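## Task

Put three large wheels onto the blue rod, one after another. Then set the rod down softly and keep the other rod empty. Once any wheel is on the rod, neither the wheel nor the rod may strike the table or any part that is not threaded on; such a strike means failure. At the end, release everything and pull the grippers away. The result must stay in place without the robot holding it.

## Robot and tools

ROBOT. Two arms, left_arm and right_arm, each ending in a two-finger gripper. The fingers extend along the gripper's own +z axis and close along its y axis. The reported end_effector_position is the spot between the finger pads, roughly 1 cm short of the fingertips. Mounting plates and the metal frame behind the arms are fixed obstacles; a "too close" warning counts a plate and its side of the frame as part of that arm.

FRAME. All poses use one scene frame: origin on the table surface midway between the arms, +x out over the table, +z up, and left_arm sits on the +y side. The names left and right do not describe image sides. Reported hand positions can be somewhat wrong, especially when reaching far, and arms tend to stop a centimetre or more short, usually low.

ROW FORMAT. Every motion command is a single flat list of 16 numbers covering both arms, even if one arm should stay still: x, y, z, qw, qx, qy, qz, opening for left_arm, then the same eight for right_arm. x, y, z are an absolute target position in metres for that gripper in the scene frame; qw, qx, qy, qz are an absolute target orientation quaternion, w first. Opening runs from -1 (closed) to +1 (fully open, 0.094 m); it is a target, not an offset. A target lying over 0.6 m from the arm's last reported position along any of its gripper axes is refused. To hold an arm still, resend its last reported pose and the desired opening every call; to keep an orientation, resend the same quaternion you intended rather than the drifted reported one.

TOOLS.
execute_actions: argument actions is a list of zero or one item. An empty list just returns the state with pictures. An item {"rows": [...], "steps": n} applies each 16-number row for one control step (1/30 s), up to 15 rows and 15 steps (default 15), repeating the last row if rows run out; at least 4 steps. An item {"steps": n} without rows is a wait of up to 300 steps counted from the previous result. Optional pictures: true adds camera images.
move: target is one 16-number row of absolute poses; speed is the path top speed in m/s, 0.002 to 0.5 (default 0.25), with turning capped at twice that in rad/s. Each gripper follows a straight line; both paths finish together, lasting 0.5 to 10 s, and are cut off at 10 s. Rotation takes the shorter direction. Paths do not avoid obstacles or the other arm, and grippers can lag, wander, or overshoot the speed near full reach. Faster contact hits harder, and aiming further past a contact presses harder. The opening is sent at the start.
wait: seconds, 0 to 10; lets the scene run with nothing new sent.
zoom_image: camera (cam_low, cam_left_wrist or cam_right_wrist) and region [x0, y0, x1, y1] in pixels of that camera's latest 504x504 image, origin top-left, at most 504 by 504.
show_instructions: no arguments; shows the reference images.
finished_scene: scene, the number of the scene being ended; irreversible, and it reports whether the goal was met.

CONTROL DETAILS. Each step the commanded pose is clipped to within 70 mm and 16 degrees of the measured pose, then damped inverse kinematics drives the joints, favouring position over orientation. Elbows never fully straighten. Joint ranges (rad), base to gripper: waist -2.618 to 3.054, shoulder 0 to 3.142, elbow 0 to 3.142, wrist pitch -1.571 to 1.571, wrist yaw -1.571 to 1.571, wrist roll -2.094 to 2.094. With execute_actions, the last 4 steps are withheld and run after the result while the next reply is composed; afterwards an arm only drifts to its last clipped pose, so check the result and send the remainder. The simulation keeps running during replies.

RESULT LINES. The state line gives each gripper's position and quaternion. grip_measured is the measured finger opening on the command scale (each gripper may read up to about 1 mm off); to hold something, command roughly 0.03 below grip_measured for a firm grip, less for a light one. HELD marks steps where your row was not fully sent; "pose unreachable" means a clearance check altered or blocked that arm. "Hand target" shows where each arm is now being driven. A move adds a "move:" line: done, off_target, moving, held or fault, plus limits such as paced (pose clipped) or held (steps blocked; the arm may then jump fast), and distances from each pose. Joint torques are noisy, offset, and never zero. MOTOR HOT appears from 75 °C; at 90 °C the arm pauses 10 s, and at 100 °C it goes limp and falls (OVER-TEMPERATURE FAULT).

AVOID. Dropping parts, knocking anything off the table, arms colliding or pushing each other, hard presses, fast impacts, and any contact of a threaded wheel or the rod with the table or loose parts. Let go and retreat before ending.

Each tool is called after "Request:" as name([rows], argument=value, ...), one row to a line, values as JSON.

## Session

Request:
show_instructions()

Request:
execute_actions(actions=[])

Reference images for this scene: Rod-and-wheel set page 1.

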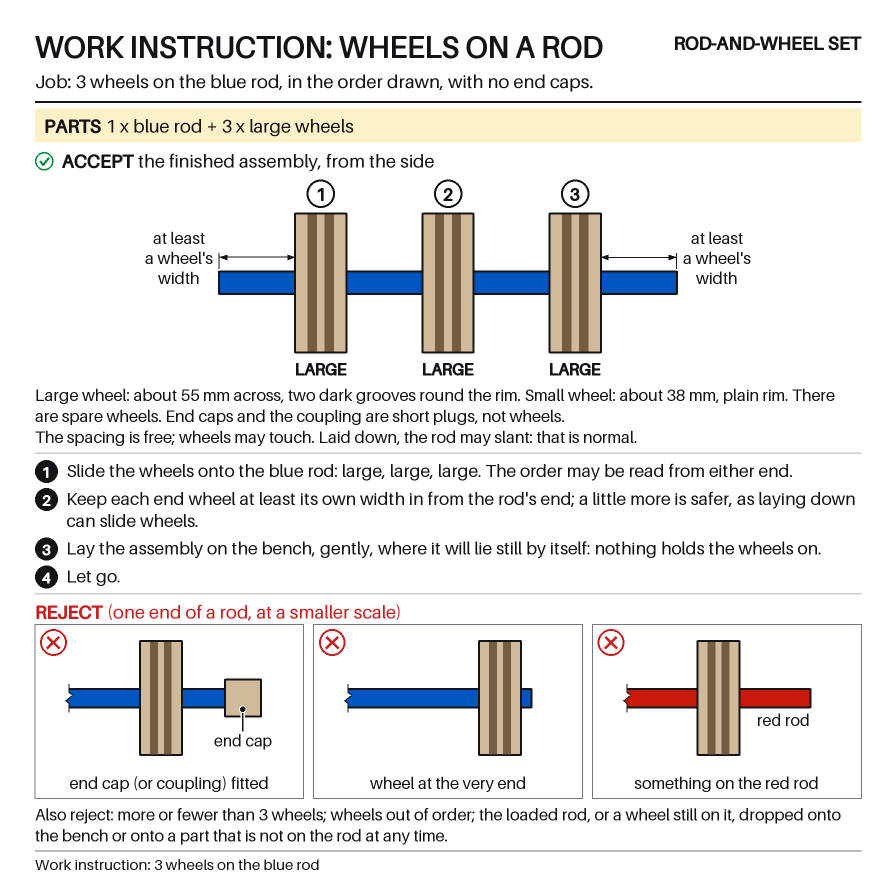

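Scene clock: 0.00 s of 11017.00 s.
left_arm: end_effector_position=(+0.0388, +0.3395, +0.1076) grip_measured=+1.000 end_effector_quat_wxyz=(+0.257, -0.577, +0.775, -0.016) | right_arm: end_effector_position=(+0.3256, +0.0769, +0.2879) grip_measured=+1.000 end_effector_quat_wxyz=(-0.506, +0.806, -0.108, +0.287)
Joint positions: left_arm=[ 1.556  0.578  0.607 -1.329  0.449  0.302  0.094] | right_arm=[ 0.832  1.652  1.359 -0.038  0.087 -1.923  0.094]
Joint velocities: left_arm=[ 0.007  0.002  0.002 -0.037  0.066 -0.022  0.   ] | right_arm=[ 0.012 -0.007 -0.017  0.066  0.007 -0.051  0.   ]
Joint torques (N m, as the arm reports them, + toward a larger angle): no reading
Motor temperatures (°C, as the motors report them): left_arm=[26 25 25 27 25 24] | right_arm=[25 26 25 28 27 24]
Hand target (left_arm): +0.040, +0.342, +0.112; +0.266, -0.572, +0.776, -0.011
Hand target (right_arm): +0.325, +0.076, +0.292; -0.510, +0.805, -0.111, +0.284

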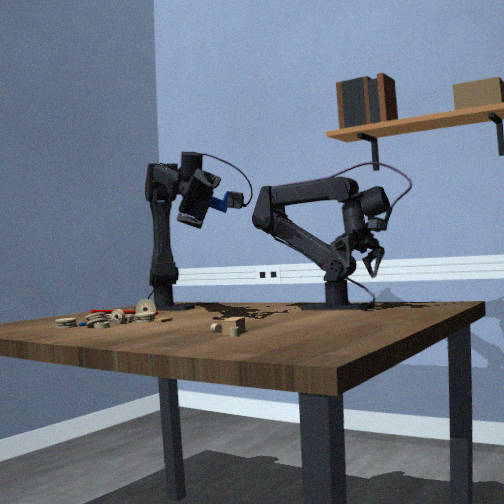

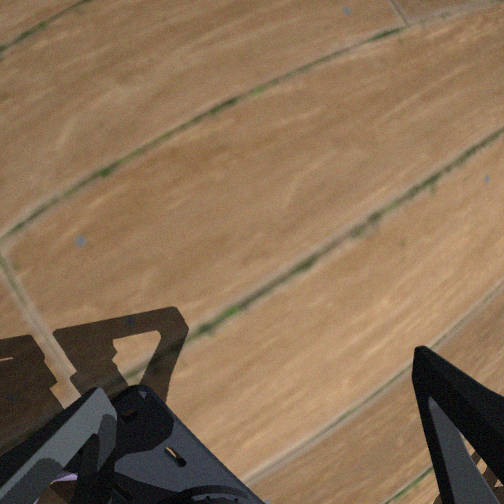

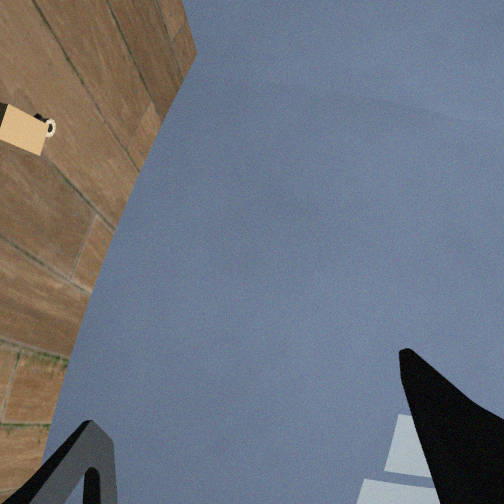

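Request:
zoom_image(camera="cam_low", region=[45, 290, 185, 340])

Region (45, 290, 185, 340) of cam_low's 504x504 image, scaled by 3.600, with more detail than that image has; it fills the top 180 rows of this view, and the rest is white.

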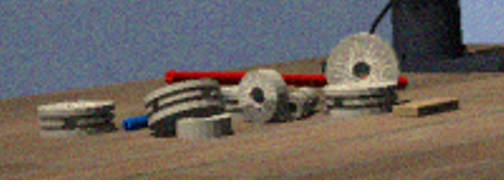

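Request:
move(target=[0.21, 0.22, 0.22, 0.3368, 0.1632, 0.9254, -0.0594, 1.0, 0.30, -0.22, 0.27, 0.3368, -0.1632, 0.9254, 0.0594, 1.0], speed=0.4)

Scene clock: 4.13 s of 11017.00 s.
left_arm: end_effector_position=(+0.2008, +0.2262, +0.2068) grip_measured=+1.000 end_effector_quat_wxyz=(+0.317, +0.151, +0.935, -0.055) | right_arm: end_effector_position=(+0.3044, -0.2166, +0.2607) grip_measured=+1.000 end_effector_quat_wxyz=(+0.323, -0.169, +0.930, +0.059)
Joint positions: left_arm=[ 0.142  0.896  0.988 -1.086  0.33   0.451  0.094] | right_arm=[ 0.39   1.186  1.323 -1.051  0.131  0.169  0.094]
Joint velocities: left_arm=[-0.007  0.002 -0.012  0.081 -0.066 -0.022  0.   ] | right_arm=[ 0.002 -0.017 -0.002 -0.037  0.037  0.022  0.   ]
Joint torques (N m, as the arm reports them, + toward a larger angle): left_arm=[-0.93  0.61 10.24  1.2   0.34  0.04] | right_arm=[-0.81 -5.1   8.03  0.95  0.02  0.07]
Motor temperatures (°C, as the motors report them): left_arm=[26 25 26 27 25 24] | right_arm=[25 27 26 29 27 24]
Hand target (left_arm): +0.208, +0.222, +0.220; +0.333, +0.164, +0.927, -0.059
Hand target (right_arm): +0.302, -0.220, +0.273; +0.333, -0.161, +0.927, +0.066
Off the commanded pose (left_arm): 0.017 m, 3 deg.
Off the commanded pose (right_arm): 0.011 m, 2 deg.
Kept back: nothing.
move: off_target (left_arm, right_arm)

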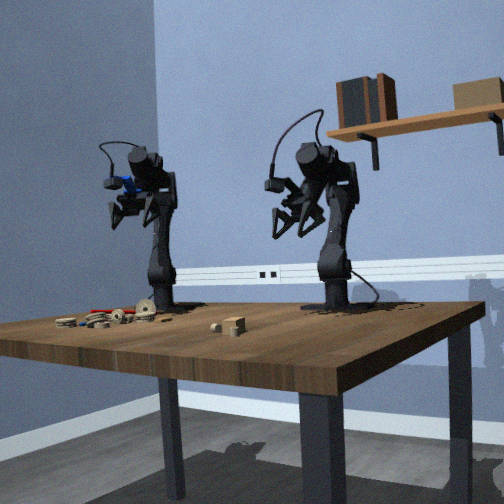

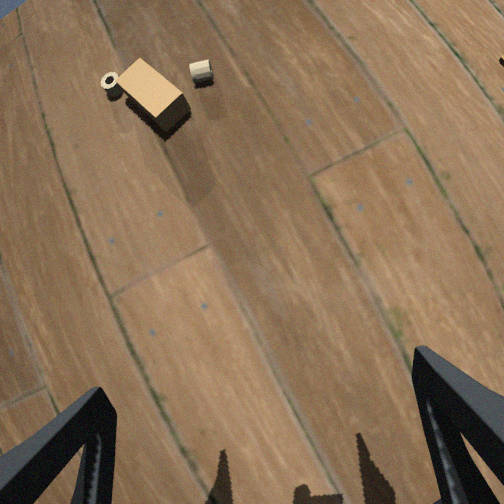

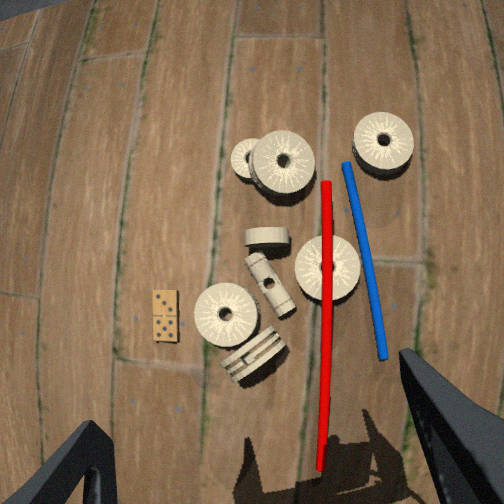

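Request:
zoom_image(camera="cam_right_wrist", region=[140, 210, 380, 400])

Request:
zoom_image(camera="cam_right_wrist", region=[210, 95, 430, 260])

Region (140, 210, 380, 400) of cam_right_wrist's 504x504 image, scaled by 2.100, with more detail than that image has; it fills the top 399 rows of this view, and the rest is white.

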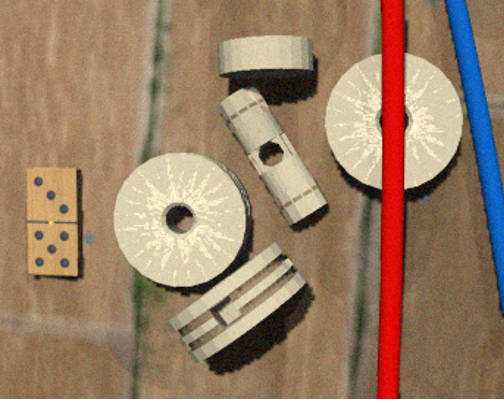

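Region (210, 95, 430, 260) of cam_right_wrist's 504x504 image, scaled by 2.291, with more detail than that image has; it fills the top 378 rows of this view, and the rest is white.

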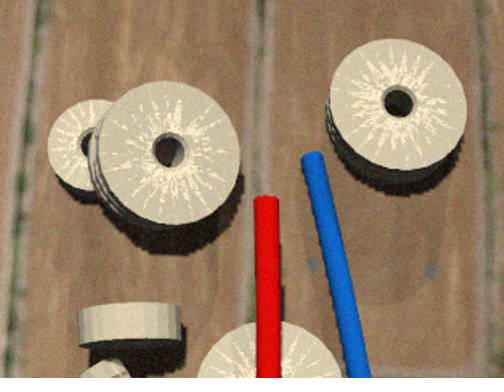

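Request:
move(target=[0.24, 0.21, 0.11, 0.0, -0.1045, 0.9945, 0.0, -0.4, 0.33, -0.281, 0.065, 0.0, -0.1045, 0.9945, 0.0, -0.45], speed=0.3)

Scene clock: 15.37 s of 11017.00 s.
left_arm: end_effector_position=(+0.2319, +0.2118, +0.1037) grip_measured=-0.397 end_effector_quat_wxyz=(-0.010, -0.107, +0.994, -0.003) | right_arm: end_effector_position=(+0.3277, -0.2810, +0.0652) grip_measured=-0.448 end_effector_quat_wxyz=(+0.001, -0.101, +0.995, +0.004)
Joint positions: left_arm=[-0.156  1.559  1.198 -1.228  0.009 -0.283  0.028] | right_arm=[ 0.085  1.723  1.219 -1.062 -0.007  0.066  0.026]
Joint velocities: left_arm=[ 0.002  0.002 -0.017 -0.007  0.11  -0.037 -0.   ] | right_arm=[-0.017  0.002 -0.002 -0.007  0.066 -0.051  0.001]
Joint torques (N m, as the arm reports them, + toward a larger angle): left_arm=[-1.01 -5.33  9.56  0.21 -0.12 -0.06] | right_arm=[-0.79 -9.17  5.77  0.02 -0.08  0.01]
Motor temperatures (°C, as the motors report them): left_arm=[26 25 27 28 25 24] | right_arm=[25 27 27 29 27 24]
Hand target (left_arm): +0.239, +0.211, +0.111; +0.001, -0.105, +0.994, +0.002
Hand target (right_arm): +0.328, -0.282, +0.065; +0.000, -0.100, +0.995, +0.007
Off the commanded pose (left_arm): 0.010 m, 1 deg.
Off the commanded pose (right_arm): 0.002 m, 1 deg.
Kept back: nothing.
After step 90, 6.27 s passed at rest.
move: done

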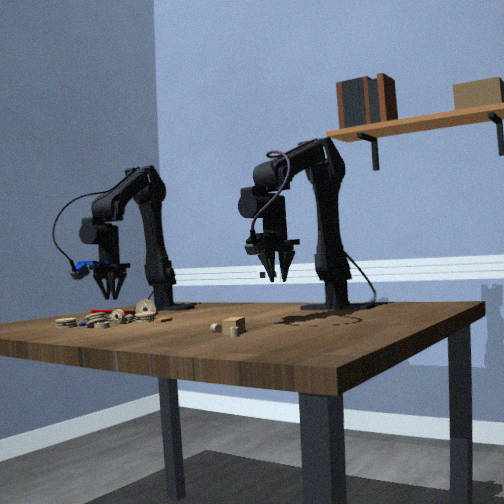

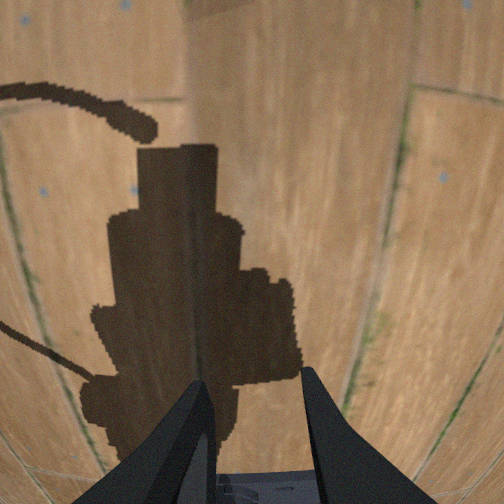

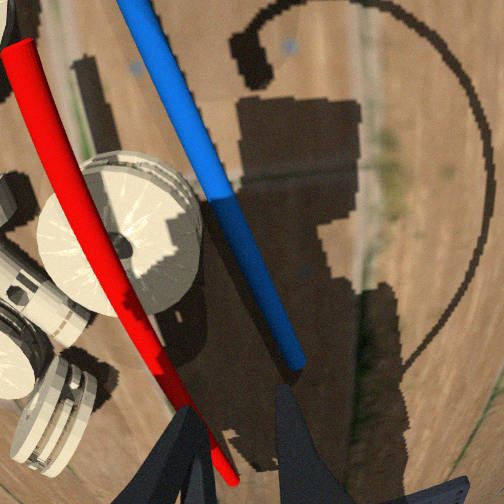

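Request:
move(target=[0.24, 0.21, 0.11, 0.0, -0.1045, 0.9945, 0.0, -0.4, 0.323, -0.296, 0.012, 0.0, -0.1045, 0.9945, 0.0, -0.45], speed=0.08)

Scene clock: 17.10 s of 11017.00 s.
left_arm: end_effector_position=(+0.2315, +0.2119, +0.1037) grip_measured=-0.397 end_effector_quat_wxyz=(-0.011, -0.108, +0.994, -0.003) | right_arm: end_effector_position=(+0.3222, -0.2922, +0.0179) grip_measured=-0.448 end_effector_quat_wxyz=(+0.001, -0.106, +0.994, +0.003)
Joint positions: left_arm=[-0.156  1.559  1.198 -1.23   0.009 -0.285  0.028] | right_arm=[ 0.054  1.758  1.059 -0.868 -0.007  0.025  0.026]
Joint velocities: left_arm=[-0.022 -0.007 -0.007 -0.037  0.022  0.022 -0.002] | right_arm=[-0.007 -0.027  0.002  0.022  0.007  0.051  0.   ]
Joint torques (N m, as the arm reports them, + toward a larger angle): left_arm=[-0.96 -5.03  9.39  0.23 -0.06 -0.05] | right_arm=[-0.83 -8.09  4.27  0.26  0.02 -0.01]
Motor temperatures (°C, as the motors report them): left_arm=[26 25 27 28 25 24] | right_arm=[25 27 27 29 27 24]
Hand target (left_arm): +0.240, +0.210, +0.110; +0.000, -0.104, +0.995, -0.000
Hand target (right_arm): +0.322, -0.296, +0.012; +0.000, -0.105, +0.995, +0.000
Off the commanded pose (left_arm): 0.011 m, 1 deg.
Off the commanded pose (right_arm): 0.007 m, 0 deg.
Kept back: nothing.
move: off_target (left_arm)

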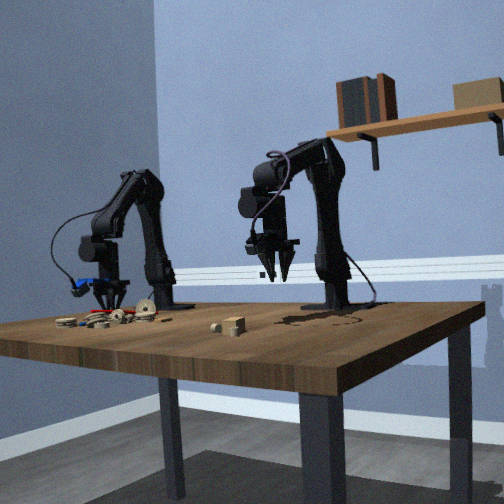

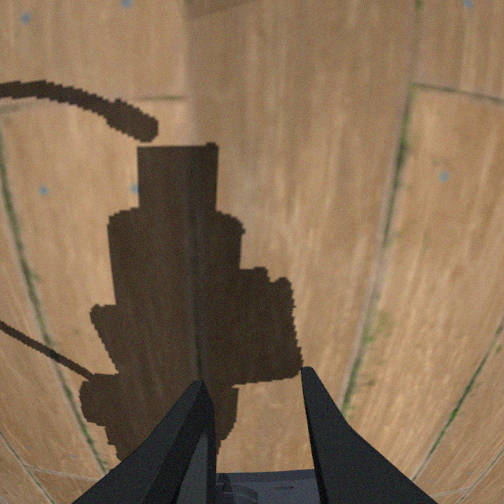

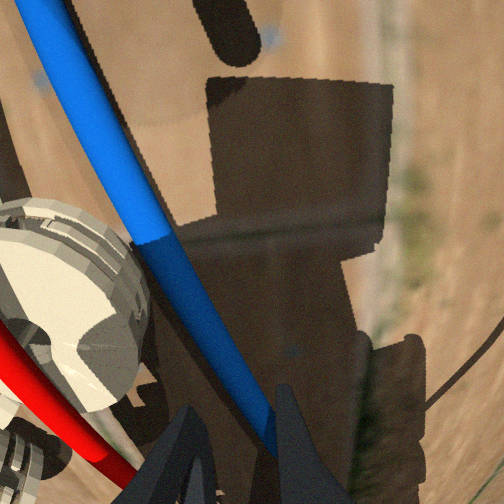

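Request:
execute_actions([
  {"rows": [
[0.24,0.21,0.11,0,-0.1045,0.9945,0,-0.4,0.323,-0.2965,0.011,0,-0.1045,0.9945,0,-0.45],
[0.24,0.21,0.11,0,-0.1045,0.9945,0,-0.4,0.323,-0.297,0.010,0,-0.1045,0.9945,0,-0.45],
[0.24,0.21,0.11,0,-0.1045,0.9945,0,-0.4,0.323,-0.2975,0.009,0,-0.1045,0.9945,0,-0.45],
[0.24,0.21,0.11,0,-0.1045,0.9945,0,-0.4,0.323,-0.298,0.008,0,-0.1045,0.9945,0,-0.45],
[0.24,0.21,0.11,0,-0.1045,0.9945,0,-0.4,0.323,-0.2985,0.007,0,-0.1045,0.9945,0,-0.45],
[0.24,0.21,0.11,0,-0.1045,0.9945,0,-0.4,0.323,-0.299,0.006,0,-0.1045,0.9945,0,-0.45],
[0.24,0.21,0.11,0,-0.1045,0.9945,0,-0.4,0.323,-0.299,0.005,0,-0.1045,0.9945,0,-0.45],
[0.24,0.21,0.11,0,-0.1045,0.9945,0,-0.4,0.323,-0.299,0.004,0,-0.1045,0.9945,0,-0.45]
], "steps": 15},
], pictures=true)

Scene clock: 17.83 s of 11017.00 s.
left_arm: end_effector_position=(+0.2315, +0.2119, +0.1037) grip_measured=-0.397 end_effector_quat_wxyz=(-0.011, -0.108, +0.994, -0.003) | right_arm: end_effector_position=(+0.3241, -0.2947, +0.0130) grip_measured=-0.448 end_effector_quat_wxyz=(+0.005, -0.105, +0.994, +0.004)
Joint positions: left_arm=[-0.156  1.559  1.198 -1.23   0.009 -0.285  0.028] | right_arm=[ 0.044  1.766  1.047 -0.842 -0.007  0.017  0.026]
Joint velocities: left_arm=[-0.002  0.002 -0.007 -0.095 -0.022 -0.051  0.   ] | right_arm=[-0.017  0.076 -0.032 -0.037  0.007 -0.037 -0.001]
Joint torques (N m, as the arm reports them, + toward a larger angle): left_arm=[-0.96 -5.05  9.39  0.23 -0.05 -0.05] | right_arm=[-0.53 -7.98  4.17  0.24  0.05 -0.02]
Motor temperatures (°C, as the motors report them): left_arm=[26 26 27 28 25 24] | right_arm=[25 27 27 29 27 24]
Steps of this call (steps 1 to 11: nothing new was sent; steps 12 to 22: the first 11 steps of this action). Readings (end_effector_position):
12: left_arm (+0.2315, +0.2119, +0.1037) | right_arm (+0.3225, -0.2921, +0.0179)
13: left_arm (+0.2315, +0.2119, +0.1037) | right_arm (+0.3228, -0.2920, +0.0179)
15: left_arm (+0.2315, +0.2119, +0.1037) | right_arm (+0.3237, -0.2922, +0.0179)
19: left_arm (+0.2315, +0.2119, +0.1037) | right_arm (+0.3258, -0.2939, +0.0166)
22: the state above

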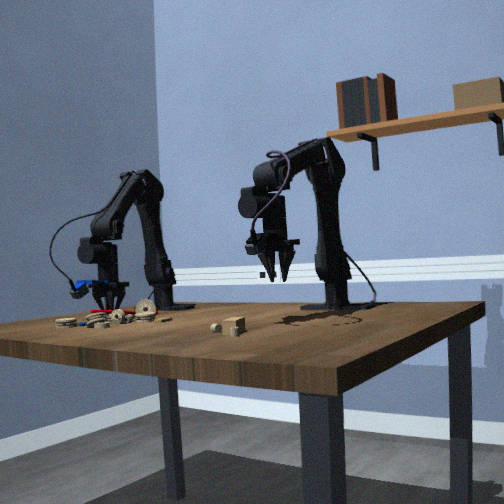

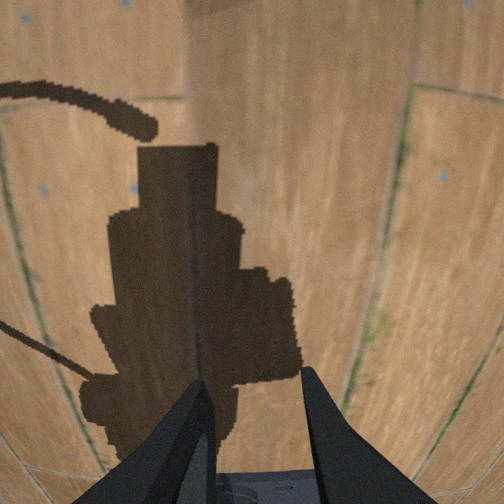

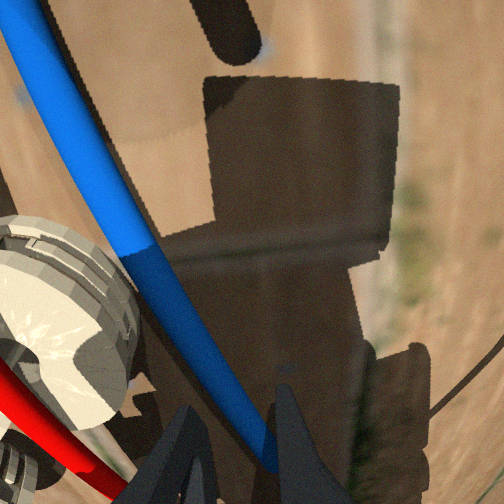

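Request:
execute_actions([
  {"steps": 5},
])

Scene clock: 18.00 s of 11017.00 s.
left_arm: end_effector_position=(+0.2315, +0.2119, +0.1037) grip_measured=-0.397 end_effector_quat_wxyz=(-0.011, -0.108, +0.994, -0.003) | right_arm: end_effector_position=(+0.3230, -0.2950, +0.0106) grip_measured=-0.448 end_effector_quat_wxyz=(+0.002, -0.105, +0.994, +0.003)
Joint positions: left_arm=[-0.156  1.559  1.198 -1.23   0.009 -0.285  0.028] | right_arm=[ 0.044  1.771  1.043 -0.839 -0.007  0.016  0.026]
Joint velocities: left_arm=[-0.007 -0.002 -0.002  0.051 -0.066 -0.037  0.001] | right_arm=[-0.002  0.002  0.002  0.051 -0.022  0.022  0.001]
Joint torques (N m, as the arm reports them, + toward a larger angle): left_arm=[-0.96 -5.04  9.38  0.23 -0.05 -0.05] | right_arm=[-0.84 -7.98  4.22  0.23  0.02 -0.02]
Motor temperatures (°C, as the motors report them): left_arm=[26 26 27 28 25 24] | right_arm=[25 27 27 29 27 24]
Hand target (left_arm): +0.240, +0.210, +0.110; +0.000, -0.105, +0.995, -0.000
Hand target (right_arm): +0.323, -0.299, +0.004; -0.000, -0.104, +0.995, +0.000
Off the commanded pose (left_arm): 0.011 m, 1 deg.
Off the commanded pose (right_arm): 0.008 m, 0 deg.
Kept back: nothing.
Steps of this call (steps 1 to 4: the last 4 steps of your previous action; step 5: nothing new was sent). Readings (end_effector_position):
1: left_arm (+0.2315, +0.2119, +0.1037) | right_arm (+0.3235, -0.2949, +0.0120)
2: left_arm (+0.2315, +0.2119, +0.1037) | right_arm (+0.3231, -0.2949, +0.0112)
4: left_arm (+0.2315, +0.2119, +0.1037) | right_arm (+0.3228, -0.2950, +0.0106)
5: the state above

Request:
execute_actions([
  {"rows": [
[0.24,0.21,0.11,0,-0.1045,0.9945,0,-0.4,0.3225,-0.299,0.0025,0,-0.1045,0.9945,0,-0.5],
[0.24,0.21,0.11,0,-0.1045,0.9945,0,-0.4,0.322,-0.299,0.001,0,-0.1045,0.9945,0,-0.53],
[0.24,0.21,0.11,0,-0.1045,0.9945,0,-0.4,0.322,-0.299,0.000,0,-0.1045,0.9945,0,-0.56],
[0.24,0.21,0.11,0,-0.1045,0.9945,0,-0.4,0.322,-0.299,-0.001,0,-0.1045,0.9945,0,-0.59],
[0.24,0.21,0.11,0,-0.1045,0.9945,0,-0.4,0.322,-0.299,-0.001,0,-0.1045,0.9945,0,-0.6],
[0.24,0.21,0.11,0,-0.1045,0.9945,0,-0.4,0.322,-0.299,-0.001,0,-0.1045,0.9945,0,-0.6],
[0.24,0.21,0.11,0,-0.1045,0.9945,0,-0.4,0.322,-0.299,-0.0005,0,-0.1045,0.9945,0,-0.6],
[0.24,0.21,0.11,0,-0.1045,0.9945,0,-0.4,0.322,-0.299,0.0,0,-0.1045,0.9945,0,-0.6]
], "steps": 14},
])

Scene clock: 18.60 s of 11017.00 s.
left_arm: end_effector_position=(+0.2315, +0.2119, +0.1037) grip_measured=-0.397 end_effector_quat_wxyz=(-0.011, -0.108, +0.994, -0.003) | right_arm: end_effector_position=(+0.3230, -0.2950, +0.0079) grip_measured=-0.598 end_effector_quat_wxyz=(+0.005, -0.106, +0.994, +0.004)
Joint positions: left_arm=[-0.156  1.559  1.198 -1.23   0.009 -0.285  0.028] | right_arm=[ 0.044  1.771  1.031 -0.82  -0.007  0.015  0.019]
Joint velocities: left_arm=[-0.022 -0.012 -0.002 -0.007 -0.007  0.022  0.002] | right_arm=[ 0.002 -0.007 -0.002 -0.081 -0.022  0.037  0.   ]
Joint torques (N m, as the arm reports them, + toward a larger angle): left_arm=[-0.95 -5.03  9.37  0.23 -0.05 -0.05] | right_arm=[-0.59 -7.57  4.12  0.22  0.07 -0.03]
Motor temperatures (°C, as the motors report them): left_arm=[26 26 27 28 25 24] | right_arm=[25 27 27 29 27 24]
Steps of this call (steps 1 to 8: nothing new was sent; steps 9 to 18: the first 10 steps of this action). Readings (end_effector_position):
9: left_arm (+0.2315, +0.2119, +0.1037) | right_arm (+0.3240, -0.2947, +0.0106)
10: left_arm (+0.2315, +0.2119, +0.1037) | right_arm (+0.3244, -0.2946, +0.0107)
12: left_arm (+0.2315, +0.2119, +0.1037) | right_arm (+0.3250, -0.2945, +0.0099)
16: left_arm (+0.2315, +0.2119, +0.1037) | right_arm (+0.3231, -0.2950, +0.0079)
18: the state above

Now close, then lift.

Request:
execute_actions([
  {"rows": [
[0.24,0.21,0.11,0,-0.1045,0.9945,0,-0.4,0.322,-0.297,0.003,0,-0.1045,0.9945,0,-0.66],
[0.24,0.21,0.11,0,-0.1045,0.9945,0,-0.4,0.322,-0.297,0.003,0,-0.1045,0.9945,0,-0.71],
[0.24,0.21,0.11,0,-0.1045,0.9945,0,-0.4,0.322,-0.297,0.003,0,-0.1045,0.9945,0,-0.75],
[0.24,0.21,0.11,0,-0.1045,0.9945,0,-0.4,0.322,-0.297,0.003,0,-0.1045,0.9945,0,-0.78],
[0.24,0.21,0.11,0,-0.1045,0.9945,0,-0.4,0.322,-0.297,0.003,0,-0.1045,0.9945,0,-0.80],
[0.24,0.21,0.11,0,-0.1045,0.9945,0,-0.4,0.322,-0.297,0.003,0,-0.1045,0.9945,0,-0.82],
[0.24,0.21,0.11,0,-0.1045,0.9945,0,-0.4,0.322,-0.297,0.003,0,-0.1045,0.9945,0,-0.84],
[0.24,0.21,0.11,0,-0.1045,0.9945,0,-0.4,0.322,-0.297,0.003,0,-0.1045,0.9945,0,-0.855],
[0.24,0.21,0.11,0,-0.1045,0.9945,0,-0.4,0.322,-0.297,0.003,0,-0.1045,0.9945,0,-0.865]
], "steps": 15},
])

Request:
move(target=[0.24, 0.21, 0.11, 0.0, -0.1045, 0.9945, 0.0, -0.4, 0.315, -0.29, 0.095, 0.0, -0.1045, 0.9945, 0.0, -0.865], speed=0.2)

Scene clock: 19.30 s of 11017.00 s.
left_arm: end_effector_position=(+0.2315, +0.2119, +0.1037) grip_measured=-0.397 end_effector_quat_wxyz=(-0.011, -0.108, +0.994, -0.003) | right_arm: end_effector_position=(+0.3235, -0.2949, +0.0079) grip_measured=-0.845 end_effector_quat_wxyz=(+0.006, -0.106, +0.994, +0.004)
Joint positions: left_arm=[-0.156  1.559  1.198 -1.23   0.009 -0.285  0.028] | right_arm=[ 0.044  1.771  1.031 -0.818 -0.007  0.015  0.007]
Joint velocities: left_arm=[ 0.002  0.007  0.002  0.007 -0.022  0.095  0.001] | right_arm=[ 0.007 -0.012 -0.007 -0.022 -0.066  0.007  0.001]
Joint torques (N m, as the arm reports them, + toward a larger angle): left_arm=[-0.96 -5.03  9.38  0.23 -0.05 -0.05] | right_arm=[-0.33 -7.77  4.85  0.14  0.05  0.  ]
Motor temperatures (°C, as the motors report them): left_arm=[26 26 27 28 25 24] | right_arm=[25 27 27 29 27 24]
Off your previous action's commanded pose (left_arm): 0.011 m, 1 deg at its last step (step 4 of this call).
Off your previous action's commanded pose (right_arm): 0.009 m, 1 deg at its last step (step 4 of this call).
Steps of this call (steps 1 to 4: the last 4 steps of your previous action; steps 5 to 10: nothing new was sent; steps 11 to 21: the first 11 steps of this action). Readings (end_effector_position):
11: left_arm (+0.2315, +0.2119, +0.1037) | right_arm (+0.3235, -0.2949, +0.0079)
12: left_arm (+0.2315, +0.2119, +0.1037) | right_arm (+0.3235, -0.2949, +0.0079)
14: left_arm (+0.2315, +0.2119, +0.1037) | right_arm (+0.3235, -0.2949, +0.0079)
18: left_arm (+0.2315, +0.2119, +0.1037) | right_arm (+0.3235, -0.2949, +0.0079)
21: the state above

Scene clock: 20.67 s of 11017.00 s.
left_arm: end_effector_position=(+0.2315, +0.2119, +0.1037) grip_measured=-0.397 end_effector_quat_wxyz=(-0.011, -0.108, +0.994, -0.003) | right_arm: end_effector_position=(+0.3142, -0.2919, +0.0875) grip_measured=-0.845 end_effector_quat_wxyz=(-0.008, -0.103, +0.995, +0.002)
Joint positions: left_arm=[-0.156  1.559  1.198 -1.23   0.009 -0.285  0.028] | right_arm=[ 0.061  1.663  1.241 -1.164 -0.007  0.038  0.007]
Joint velocities: left_arm=[-0.027 -0.002 -0.012 -0.095  0.037  0.037  0.   ] | right_arm=[-0.002  0.007  0.007 -0.022  0.007  0.007 -0.   ]
Joint torques (N m, as the arm reports them, + toward a larger angle): left_arm=[-0.96 -5.04  9.39  0.23 -0.05 -0.05] | right_arm=[ 0.74 -9.47  6.88 -0.11  0.09  0.06]
Motor temperatures (°C, as the motors report them): left_arm=[26 26 27 28 25 24] | right_arm=[25 27 27 29 27 24]
Hand target (left_arm): +0.240, +0.210, +0.110; +0.000, -0.105, +0.995, -0.000
Hand target (right_arm): +0.316, -0.290, +0.095; +0.000, -0.105, +0.995, -0.000
Off your previous action's commanded pose (left_arm): 0.011 m, 1 deg at its last step (step 4 of this call).
Off your previous action's commanded pose (right_arm): 0.006 m, 1 deg at its last step (step 4 of this call).
Off the commanded pose (left_arm): 0.011 m, 1 deg.
Off the commanded pose (right_arm): 0.008 m, 1 deg.
Kept back: nothing.
move: off_target (left_arm)

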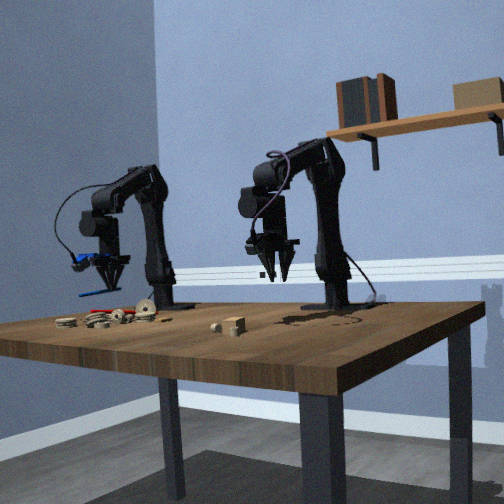

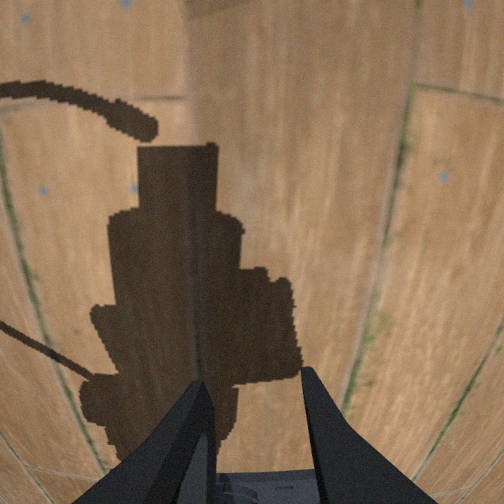

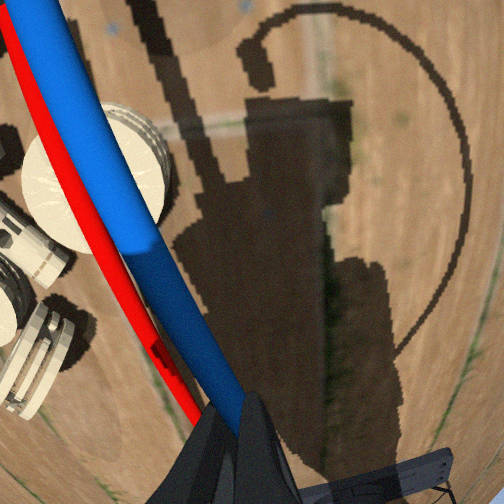

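Request:
move(target=[0.24, 0.21, 0.11, 0.0, -0.1045, 0.9945, 0.0, -0.4, 0.27, -0.03, 0.09, 0.0, -0.1045, 0.9945, 0.0, -0.875], speed=0.25)

Request:
move(target=[0.24, 0.21, 0.11, 0.0, -0.1045, 0.9945, 0.0, -0.4, 0.265, 0.005, 0.02, 0.0, -0.1045, 0.9945, 0.0, -0.875], speed=0.12)

Scene clock: 22.67 s of 11017.00 s.
left_arm: end_effector_position=(+0.2315, +0.2119, +0.1037) grip_measured=-0.397 end_effector_quat_wxyz=(-0.011, -0.108, +0.994, -0.003) | right_arm: end_effector_position=(+0.2632, -0.0307, +0.0862) grip_measured=-0.845 end_effector_quat_wxyz=(-0.006, -0.110, +0.994, -0.000)
Joint positions: left_arm=[-0.156  1.559  1.198 -1.23   0.009 -0.285  0.028] | right_arm=[ 0.78   2.104  1.819 -1.294 -0.009  0.743  0.007]
Joint velocities: left_arm=[ 0.017 -0.017 -0.007  0.022 -0.051  0.051 -0.   ] | right_arm=[ 0.002  0.002 -0.012 -0.037  0.037  0.007 -0.001]
Joint torques (N m, as the arm reports them, + toward a larger angle): left_arm=[-0.96 -5.03  9.39  0.23 -0.05 -0.05] | right_arm=[ -0.17 -12.28   7.57  -0.12   0.12   0.1 ]
Motor temperatures (°C, as the motors report them): left_arm=[26 26 27 27 25 24] | right_arm=[25 27 27 29 27 24]
Hand target (left_arm): +0.240, +0.210, +0.110; +0.000, -0.105, +0.995, -0.000
Hand target (right_arm): +0.268, -0.031, +0.088; -0.002, -0.105, +0.994, -0.007
Off the commanded pose (left_arm): 0.011 m, 1 deg.
Off the commanded pose (right_arm): 0.008 m, 1 deg.
Kept back: nothing.
move: off_target (left_arm)

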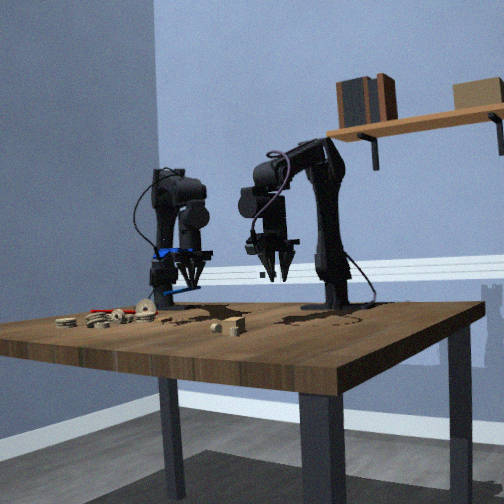

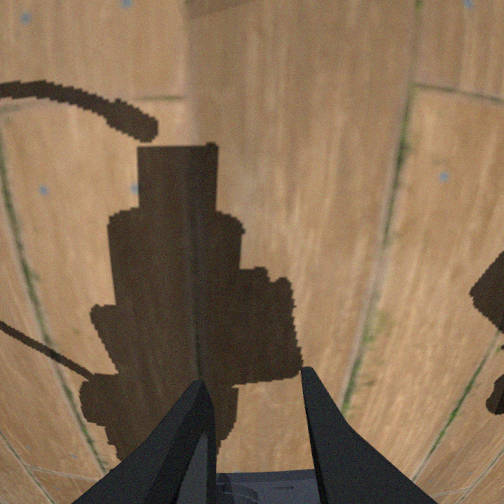

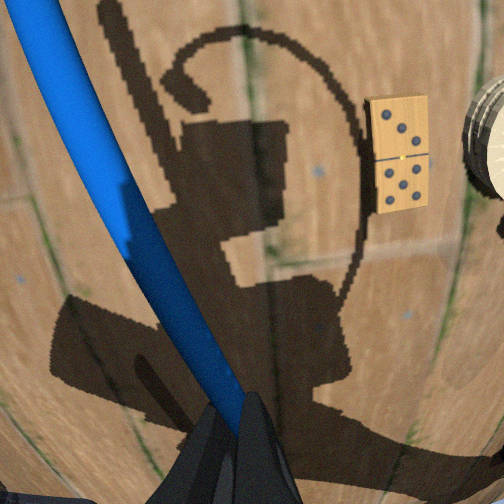

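Scene clock: 23.80 s of 11017.00 s.
left_arm: end_effector_position=(+0.2315, +0.2119, +0.1037) grip_measured=-0.397 end_effector_quat_wxyz=(-0.011, -0.108, +0.994, -0.003) | right_arm: end_effector_position=(+0.2649, +0.0021, +0.0235) grip_measured=-0.845 end_effector_quat_wxyz=(-0.005, -0.104, +0.995, +0.001)
Joint positions: left_arm=[-0.156  1.559  1.198 -1.23   0.009 -0.285  0.028] | right_arm=[ 0.82   2.253  1.807 -1.129 -0.009  0.794  0.007]
Joint velocities: left_arm=[-0.002 -0.007 -0.012  0.007  0.037  0.051 -0.   ] | right_arm=[ 0.017 -0.002 -0.007 -0.081  0.022 -0.037  0.001]
Joint torques (N m, as the arm reports them, + toward a larger angle): left_arm=[-0.95 -5.02  9.39  0.23 -0.05 -0.05] | right_arm=[  0.52 -14.45   5.22   0.17   0.07   0.09]
Motor temperatures (°C, as the motors report them): left_arm=[26 26 27 27 25 24] | right_arm=[25 27 27 29 27 24]
Hand target (left_arm): +0.240, +0.210, +0.110; +0.000, -0.105, +0.995, -0.000
Hand target (right_arm): +0.264, +0.004, +0.020; -0.000, -0.105, +0.995, -0.001
Off the commanded pose (left_arm): 0.011 m, 1 deg.
Off the commanded pose (right_arm): 0.005 m, 1 deg.
Kept back: nothing.
move: off_target (left_arm)

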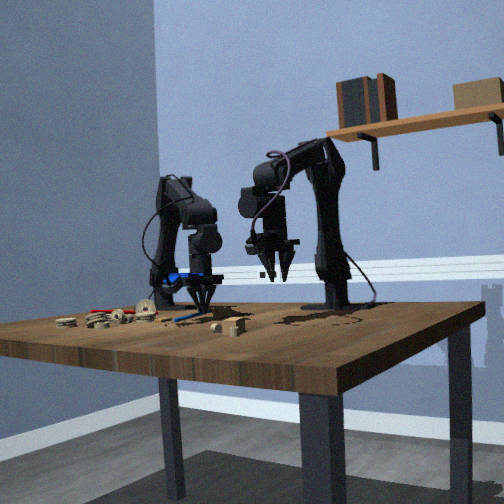

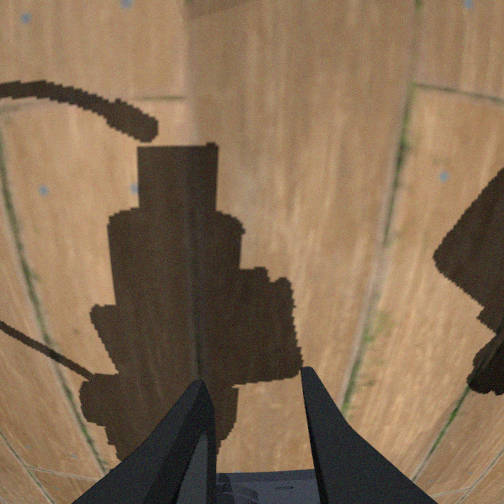

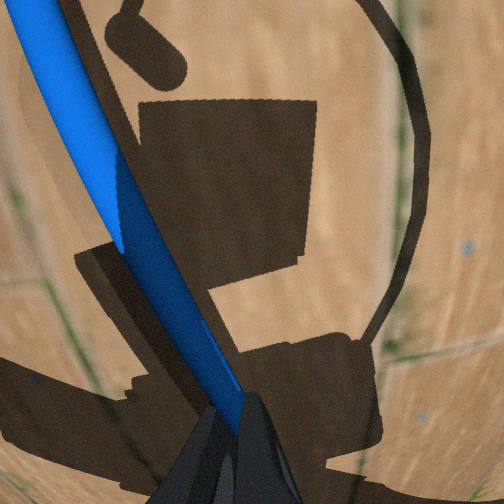

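Request:
execute_actions([
  {"rows": [
[0.24,0.21,0.11,0,-0.1045,0.9945,0,-0.4,0.2653,0.0055,0.0185,0.002,-0.1045,0.9945,0,-0.875],
[0.24,0.21,0.11,0,-0.1045,0.9945,0,-0.4,0.2656,0.006,0.017,0.004,-0.1045,0.9945,0,-0.875],
[0.24,0.21,0.11,0,-0.1045,0.9945,0,-0.4,0.2659,0.0065,0.0155,0.006,-0.1045,0.9945,0,-0.875],
[0.24,0.21,0.11,0,-0.1045,0.9945,0,-0.4,0.2662,0.007,0.014,0.008,-0.1045,0.9945,0,-0.875],
[0.24,0.21,0.11,0,-0.1045,0.9945,0,-0.4,0.2665,0.0073,0.013,0.008,-0.1045,0.9945,0,-0.875],
[0.24,0.21,0.11,0,-0.1045,0.9945,0,-0.4,0.2667,0.0076,0.012,0.008,-0.1045,0.9945,0,-0.875],
[0.24,0.21,0.11,0,-0.1045,0.9945,0,-0.4,0.2669,0.0079,0.011,0.008,-0.1045,0.9945,0,-0.875],
[0.24,0.21,0.11,0,-0.1045,0.9945,0,-0.4,0.2671,0.0082,0.010,0.008,-0.1045,0.9945,0,-0.875],
[0.24,0.21,0.11,0,-0.1045,0.9945,0,-0.4,0.2673,0.0085,0.009,0.008,-0.1045,0.9945,0,-0.875],
[0.24,0.21,0.11,0,-0.1045,0.9945,0,-0.4,0.2675,0.0088,0.008,0.008,-0.1045,0.9945,0,-0.875],
[0.24,0.21,0.11,0,-0.1045,0.9945,0,-0.4,0.2677,0.0091,0.007,0.008,-0.1045,0.9945,0,-0.875]
], "steps": 15},
])

Request:
execute_actions([
  {"steps": 7},
], pictures=true)

Scene clock: 24.57 s of 11017.00 s.
left_arm: end_effector_position=(+0.2315, +0.2119, +0.1037) grip_measured=-0.397 end_effector_quat_wxyz=(-0.011, -0.108, +0.994, -0.003) | right_arm: end_effector_position=(+0.2695, +0.0086, +0.0215) grip_measured=-0.845 end_effector_quat_wxyz=(+0.005, -0.102, +0.995, +0.012)
Joint positions: left_arm=[-0.156  1.559  1.198 -1.23   0.009 -0.285  0.028] | right_arm=[ 0.82   2.258  1.807 -1.095 -0.007  0.799  0.007]
Joint velocities: left_arm=[-0.012 -0.002 -0.007  0.037 -0.037 -0.007  0.002] | right_arm=[-0.012  0.066  0.007  0.007  0.007 -0.037  0.001]
Joint torques (N m, as the arm reports them, + toward a larger angle): left_arm=[-0.96 -5.03  9.39  0.23 -0.05 -0.05] | right_arm=[  1.03 -13.15   4.57   0.22   0.15   0.05]
Motor temperatures (°C, as the motors report them): left_arm=[26 26 27 27 25 24] | right_arm=[25 28 27 29 27 24]
Steps of this call (steps 1 to 12: nothing new was sent; steps 13 to 23: the first 11 steps of this action). Readings (end_effector_position):
13: left_arm (+0.2315, +0.2119, +0.1037) | right_arm (+0.2651, +0.0024, +0.0235)
14: left_arm (+0.2315, +0.2119, +0.1037) | right_arm (+0.2653, +0.0027, +0.0235)
16: left_arm (+0.2315, +0.2119, +0.1037) | right_arm (+0.2662, +0.0040, +0.0235)
20: left_arm (+0.2315, +0.2119, +0.1037) | right_arm (+0.2684, +0.0071, +0.0235)
23: the state above

Scene clock: 24.80 s of 11017.00 s.
left_arm: end_effector_position=(+0.2315, +0.2119, +0.1037) grip_measured=-0.397 end_effector_quat_wxyz=(-0.011, -0.108, +0.994, -0.003) | right_arm: end_effector_position=(+0.2699, +0.0092, +0.0149) grip_measured=-0.845 end_effector_quat_wxyz=(+0.003, -0.102, +0.995, +0.009)
Joint positions: left_arm=[-0.156  1.559  1.198 -1.23   0.009 -0.285  0.028] | right_arm=[ 0.82   2.274  1.807 -1.086 -0.007  0.799  0.007]
Joint velocities: left_arm=[ 0.002 -0.017  0.002  0.051  0.037  0.007  0.002] | right_arm=[-0.007  0.017  0.007  0.007 -0.022 -0.022  0.   ]
Joint torques (N m, as the arm reports them, + toward a larger angle): left_arm=[-0.95 -5.04  9.4   0.23 -0.05 -0.05] | right_arm=[  0.83 -14.2    4.58   0.18   0.19   0.03]
Motor temperatures (°C, as the motors report them): left_arm=[26 26 27 27 25 24] | right_arm=[25 28 27 29 27 24]
Hand target (left_arm): +0.240, +0.210, +0.110; +0.000, -0.105, +0.995, -0.000
Hand target (right_arm): +0.267, +0.009, +0.007; +0.008, -0.105, +0.994, -0.000
Off the commanded pose (left_arm): 0.011 m, 1 deg.
Off the commanded pose (right_arm): 0.008 m, 1 deg.
Kept back: nothing.
Steps of this call (steps 1 to 4: the last 4 steps of your previous action; steps 5 to 7: nothing new was sent). Readings (end_effector_position):
1: left_arm (+0.2315, +0.2119, +0.1037) | right_arm (+0.2698, +0.0090, +0.0202)
2: left_arm (+0.2315, +0.2119, +0.1037) | right_arm (+0.2698, +0.0091, +0.0188)
4: left_arm (+0.2315, +0.2119, +0.1037) | right_arm (+0.2699, +0.0092, +0.0164)
7: the state above

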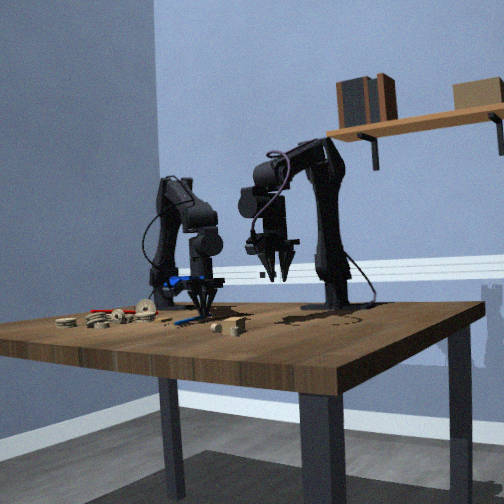

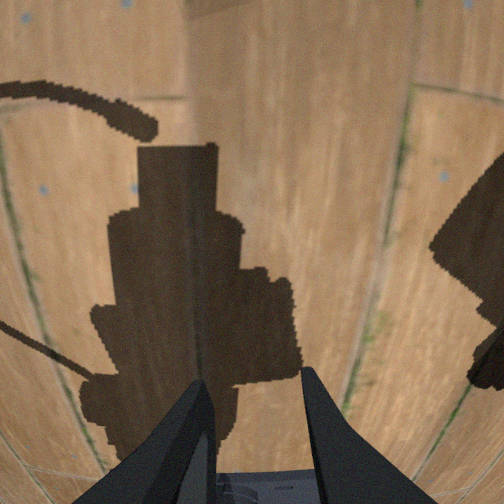

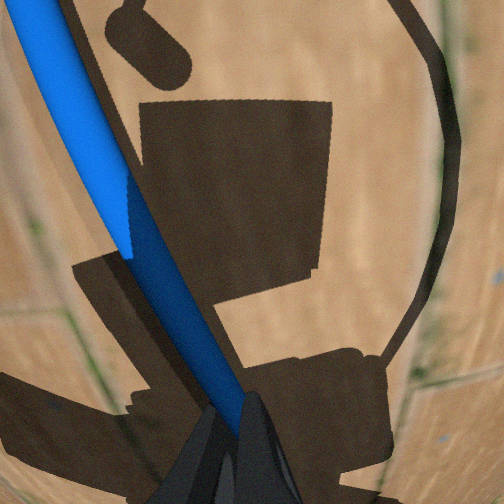

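Request:
execute_actions([
  {"rows": [
[0.24,0.21,0.11,0,-0.1045,0.9945,0,-0.4,0.2681,0.0098,0.006,0.008,-0.1045,0.9945,0,-0.875],
[0.24,0.21,0.11,0,-0.1045,0.9945,0,-0.4,0.2685,0.0104,0.005,0.008,-0.1045,0.9945,0,-0.875],
[0.24,0.21,0.11,0,-0.1045,0.9945,0,-0.4,0.2689,0.0110,0.004,0.008,-0.1045,0.9945,0,-0.875],
[0.24,0.21,0.11,0,-0.1045,0.9945,0,-0.4,0.2692,0.0115,0.003,0.008,-0.1045,0.9945,0,-0.875],
[0.24,0.21,0.11,0,-0.1045,0.9945,0,-0.4,0.2695,0.0119,0.0025,0.008,-0.1045,0.9945,0,-0.875]
], "steps": 15},
], pictures=true)

Scene clock: 25.37 s of 11017.00 s.
left_arm: end_effector_position=(+0.2315, +0.2119, +0.1037) grip_measured=-0.397 end_effector_quat_wxyz=(-0.011, -0.108, +0.994, -0.003) | right_arm: end_effector_position=(+0.2700, +0.0091, +0.0079) grip_measured=-0.845 end_effector_quat_wxyz=(+0.000, -0.102, +0.995, +0.005)
Joint positions: left_arm=[-0.156  1.559  1.198 -1.23   0.009 -0.285  0.028] | right_arm=[ 0.82   2.291  1.807 -1.079 -0.007  0.799  0.007]
Joint velocities: left_arm=[-0.007 -0.007 -0.002  0.022 -0.081 -0.007  0.   ] | right_arm=[-0.017  0.007 -0.002  0.022 -0.007  0.037 -0.001]
Joint torques (N m, as the arm reports them, + toward a larger angle): left_arm=[-0.96 -5.04  9.38  0.23 -0.05 -0.05] | right_arm=[  0.97 -13.96   5.45   0.18   0.17   0.05]
Motor temperatures (°C, as the motors report them): left_arm=[26 26 27 27 25 24] | right_arm=[25 28 27 29 27 24]
Steps of this call (steps 1 to 6: nothing new was sent; steps 7 to 17: the first 11 steps of this action). Readings (end_effector_position):
7: left_arm (+0.2315, +0.2119, +0.1037) | right_arm (+0.2702, +0.0096, +0.0150)
8: left_arm (+0.2315, +0.2119, +0.1037) | right_arm (+0.2703, +0.0097, +0.0150)
10: left_arm (+0.2315, +0.2119, +0.1037) | right_arm (+0.2703, +0.0098, +0.0142)
14: left_arm (+0.2315, +0.2119, +0.1037) | right_arm (+0.2701, +0.0094, +0.0097)
17: the state above

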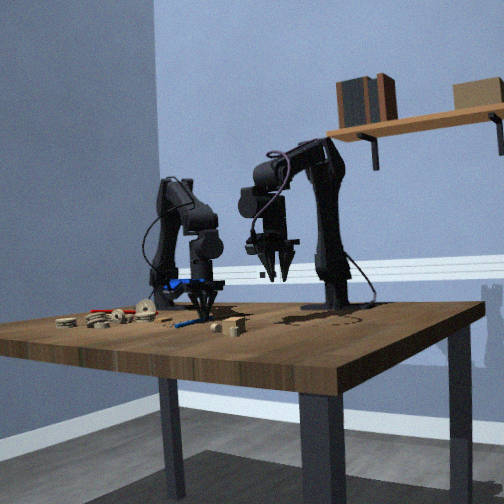

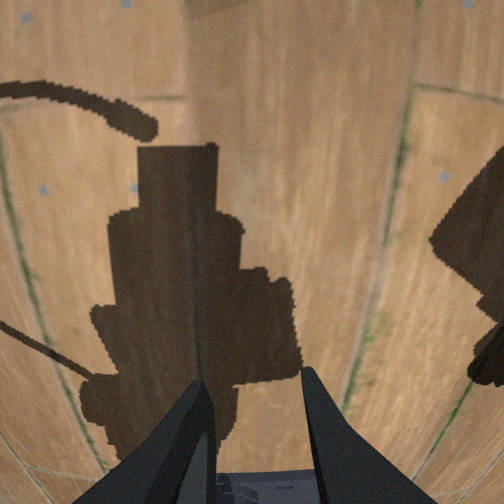

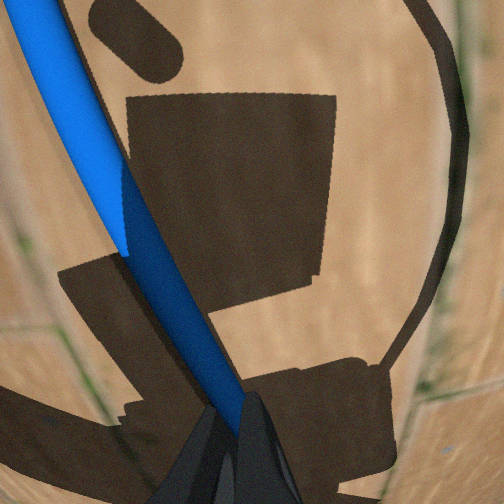

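Request:
execute_actions([
  {"rows": [
[0.24,0.21,0.11,0,-0.1045,0.9945,0,-0.4,0.270,0.0105,0.006,0.004,-0.1045,0.9945,0,-0.85],
[0.24,0.21,0.11,0,-0.1045,0.9945,0,-0.4,0.270,0.0105,0.007,0.004,-0.1045,0.9945,0,-0.83],
[0.24,0.21,0.11,0,-0.1045,0.9945,0,-0.4,0.270,0.0105,0.008,0.004,-0.1045,0.9945,0,-0.80],
[0.24,0.21,0.11,0,-0.1045,0.9945,0,-0.4,0.270,0.0105,0.009,0.004,-0.1045,0.9945,0,-0.75],
[0.24,0.21,0.11,0,-0.1045,0.9945,0,-0.4,0.270,0.010,0.011,0.004,-0.1045,0.9945,0,-0.68],
[0.24,0.21,0.11,0,-0.1045,0.9945,0,-0.4,0.270,0.010,0.014,0.004,-0.1045,0.9945,0,-0.60],
[0.24,0.21,0.11,0,-0.1045,0.9945,0,-0.4,0.270,0.009,0.018,0.004,-0.1045,0.9945,0,-0.52],
[0.24,0.21,0.11,0,-0.1045,0.9945,0,-0.4,0.270,0.008,0.023,0.004,-0.1045,0.9945,0,-0.45],
[0.24,0.21,0.11,0,-0.1045,0.9945,0,-0.4,0.270,0.007,0.029,0.004,-0.1045,0.9945,0,-0.4],
[0.24,0.21,0.11,0,-0.1045,0.9945,0,-0.4,0.270,0.006,0.036,0.004,-0.1045,0.9945,0,-0.4],
[0.24,0.21,0.11,0,-0.1045,0.9945,0,-0.4,0.270,0.004,0.044,0.004,-0.1045,0.9945,0,-0.4],
[0.24,0.21,0.11,0,-0.1045,0.9945,0,-0.4,0.270,0.002,0.053,0.004,-0.1045,0.9945,0,-0.4],
[0.24,0.21,0.11,0,-0.1045,0.9945,0,-0.4,0.270,-0.001,0.062,0.004,-0.1045,0.9945,0,-0.4],
[0.24,0.21,0.11,0,-0.1045,0.9945,0,-0.4,0.270,-0.004,0.071,0.004,-0.1045,0.9945,0,-0.4],
[0.24,0.21,0.11,0,-0.1045,0.9945,0,-0.4,0.270,-0.008,0.080,0.004,-0.1045,0.9945,0,-0.4]
], "steps": 15},
])

Scene clock: 26.07 s of 11017.00 s.
left_arm: end_effector_position=(+0.2315, +0.2119, +0.1037) grip_measured=-0.397 end_effector_quat_wxyz=(-0.011, -0.108, +0.994, -0.003) | right_arm: end_effector_position=(+0.2678, +0.0055, +0.0130) grip_measured=-0.403 end_effector_quat_wxyz=(-0.006, -0.102, +0.995, -0.003)
Joint positions: left_arm=[-0.156  1.559  1.198 -1.23   0.009 -0.285  0.028] | right_arm=[ 0.82   2.289  1.825 -1.118 -0.006  0.8    0.028]
Joint velocities: left_arm=[ 0.007 -0.007  0.012 -0.022  0.022 -0.022 -0.001] | right_arm=[-0.002 -0.061  0.203 -0.403  0.037 -0.022  0.003]
Joint torques (N m, as the arm reports them, + toward a larger angle): left_arm=[-0.98 -5.02  9.39  0.23 -0.05 -0.05] | right_arm=[ -0.15 -19.28   7.82  -0.15   0.11  -0.11]
Motor temperatures (°C, as the motors report them): left_arm=[26 26 27 27 25 24] | right_arm=[25 28 27 29 27 24]
Off your previous action's commanded pose (left_arm): 0.011 m, 1 deg at its last step (step 4 of this call).
Off your previous action's commanded pose (right_arm): 0.006 m, 1 deg at its last step (step 4 of this call).
Steps of this call (steps 1 to 4: the last 4 steps of your previous action; steps 5 to 10: nothing new was sent; steps 11 to 21: the first 11 steps of this action). Readings (end_effector_position):
11: left_arm (+0.2315, +0.2119, +0.1037) | right_arm (+0.2702, +0.0093, +0.0079)
12: left_arm (+0.2315, +0.2119, +0.1037) | right_arm (+0.2702, +0.0093, +0.0079)
14: left_arm (+0.2315, +0.2119, +0.1037) | right_arm (+0.2702, +0.0093, +0.0079)
18: left_arm (+0.2315, +0.2119, +0.1037) | right_arm (+0.2691, +0.0077, +0.0083)
21: the state above


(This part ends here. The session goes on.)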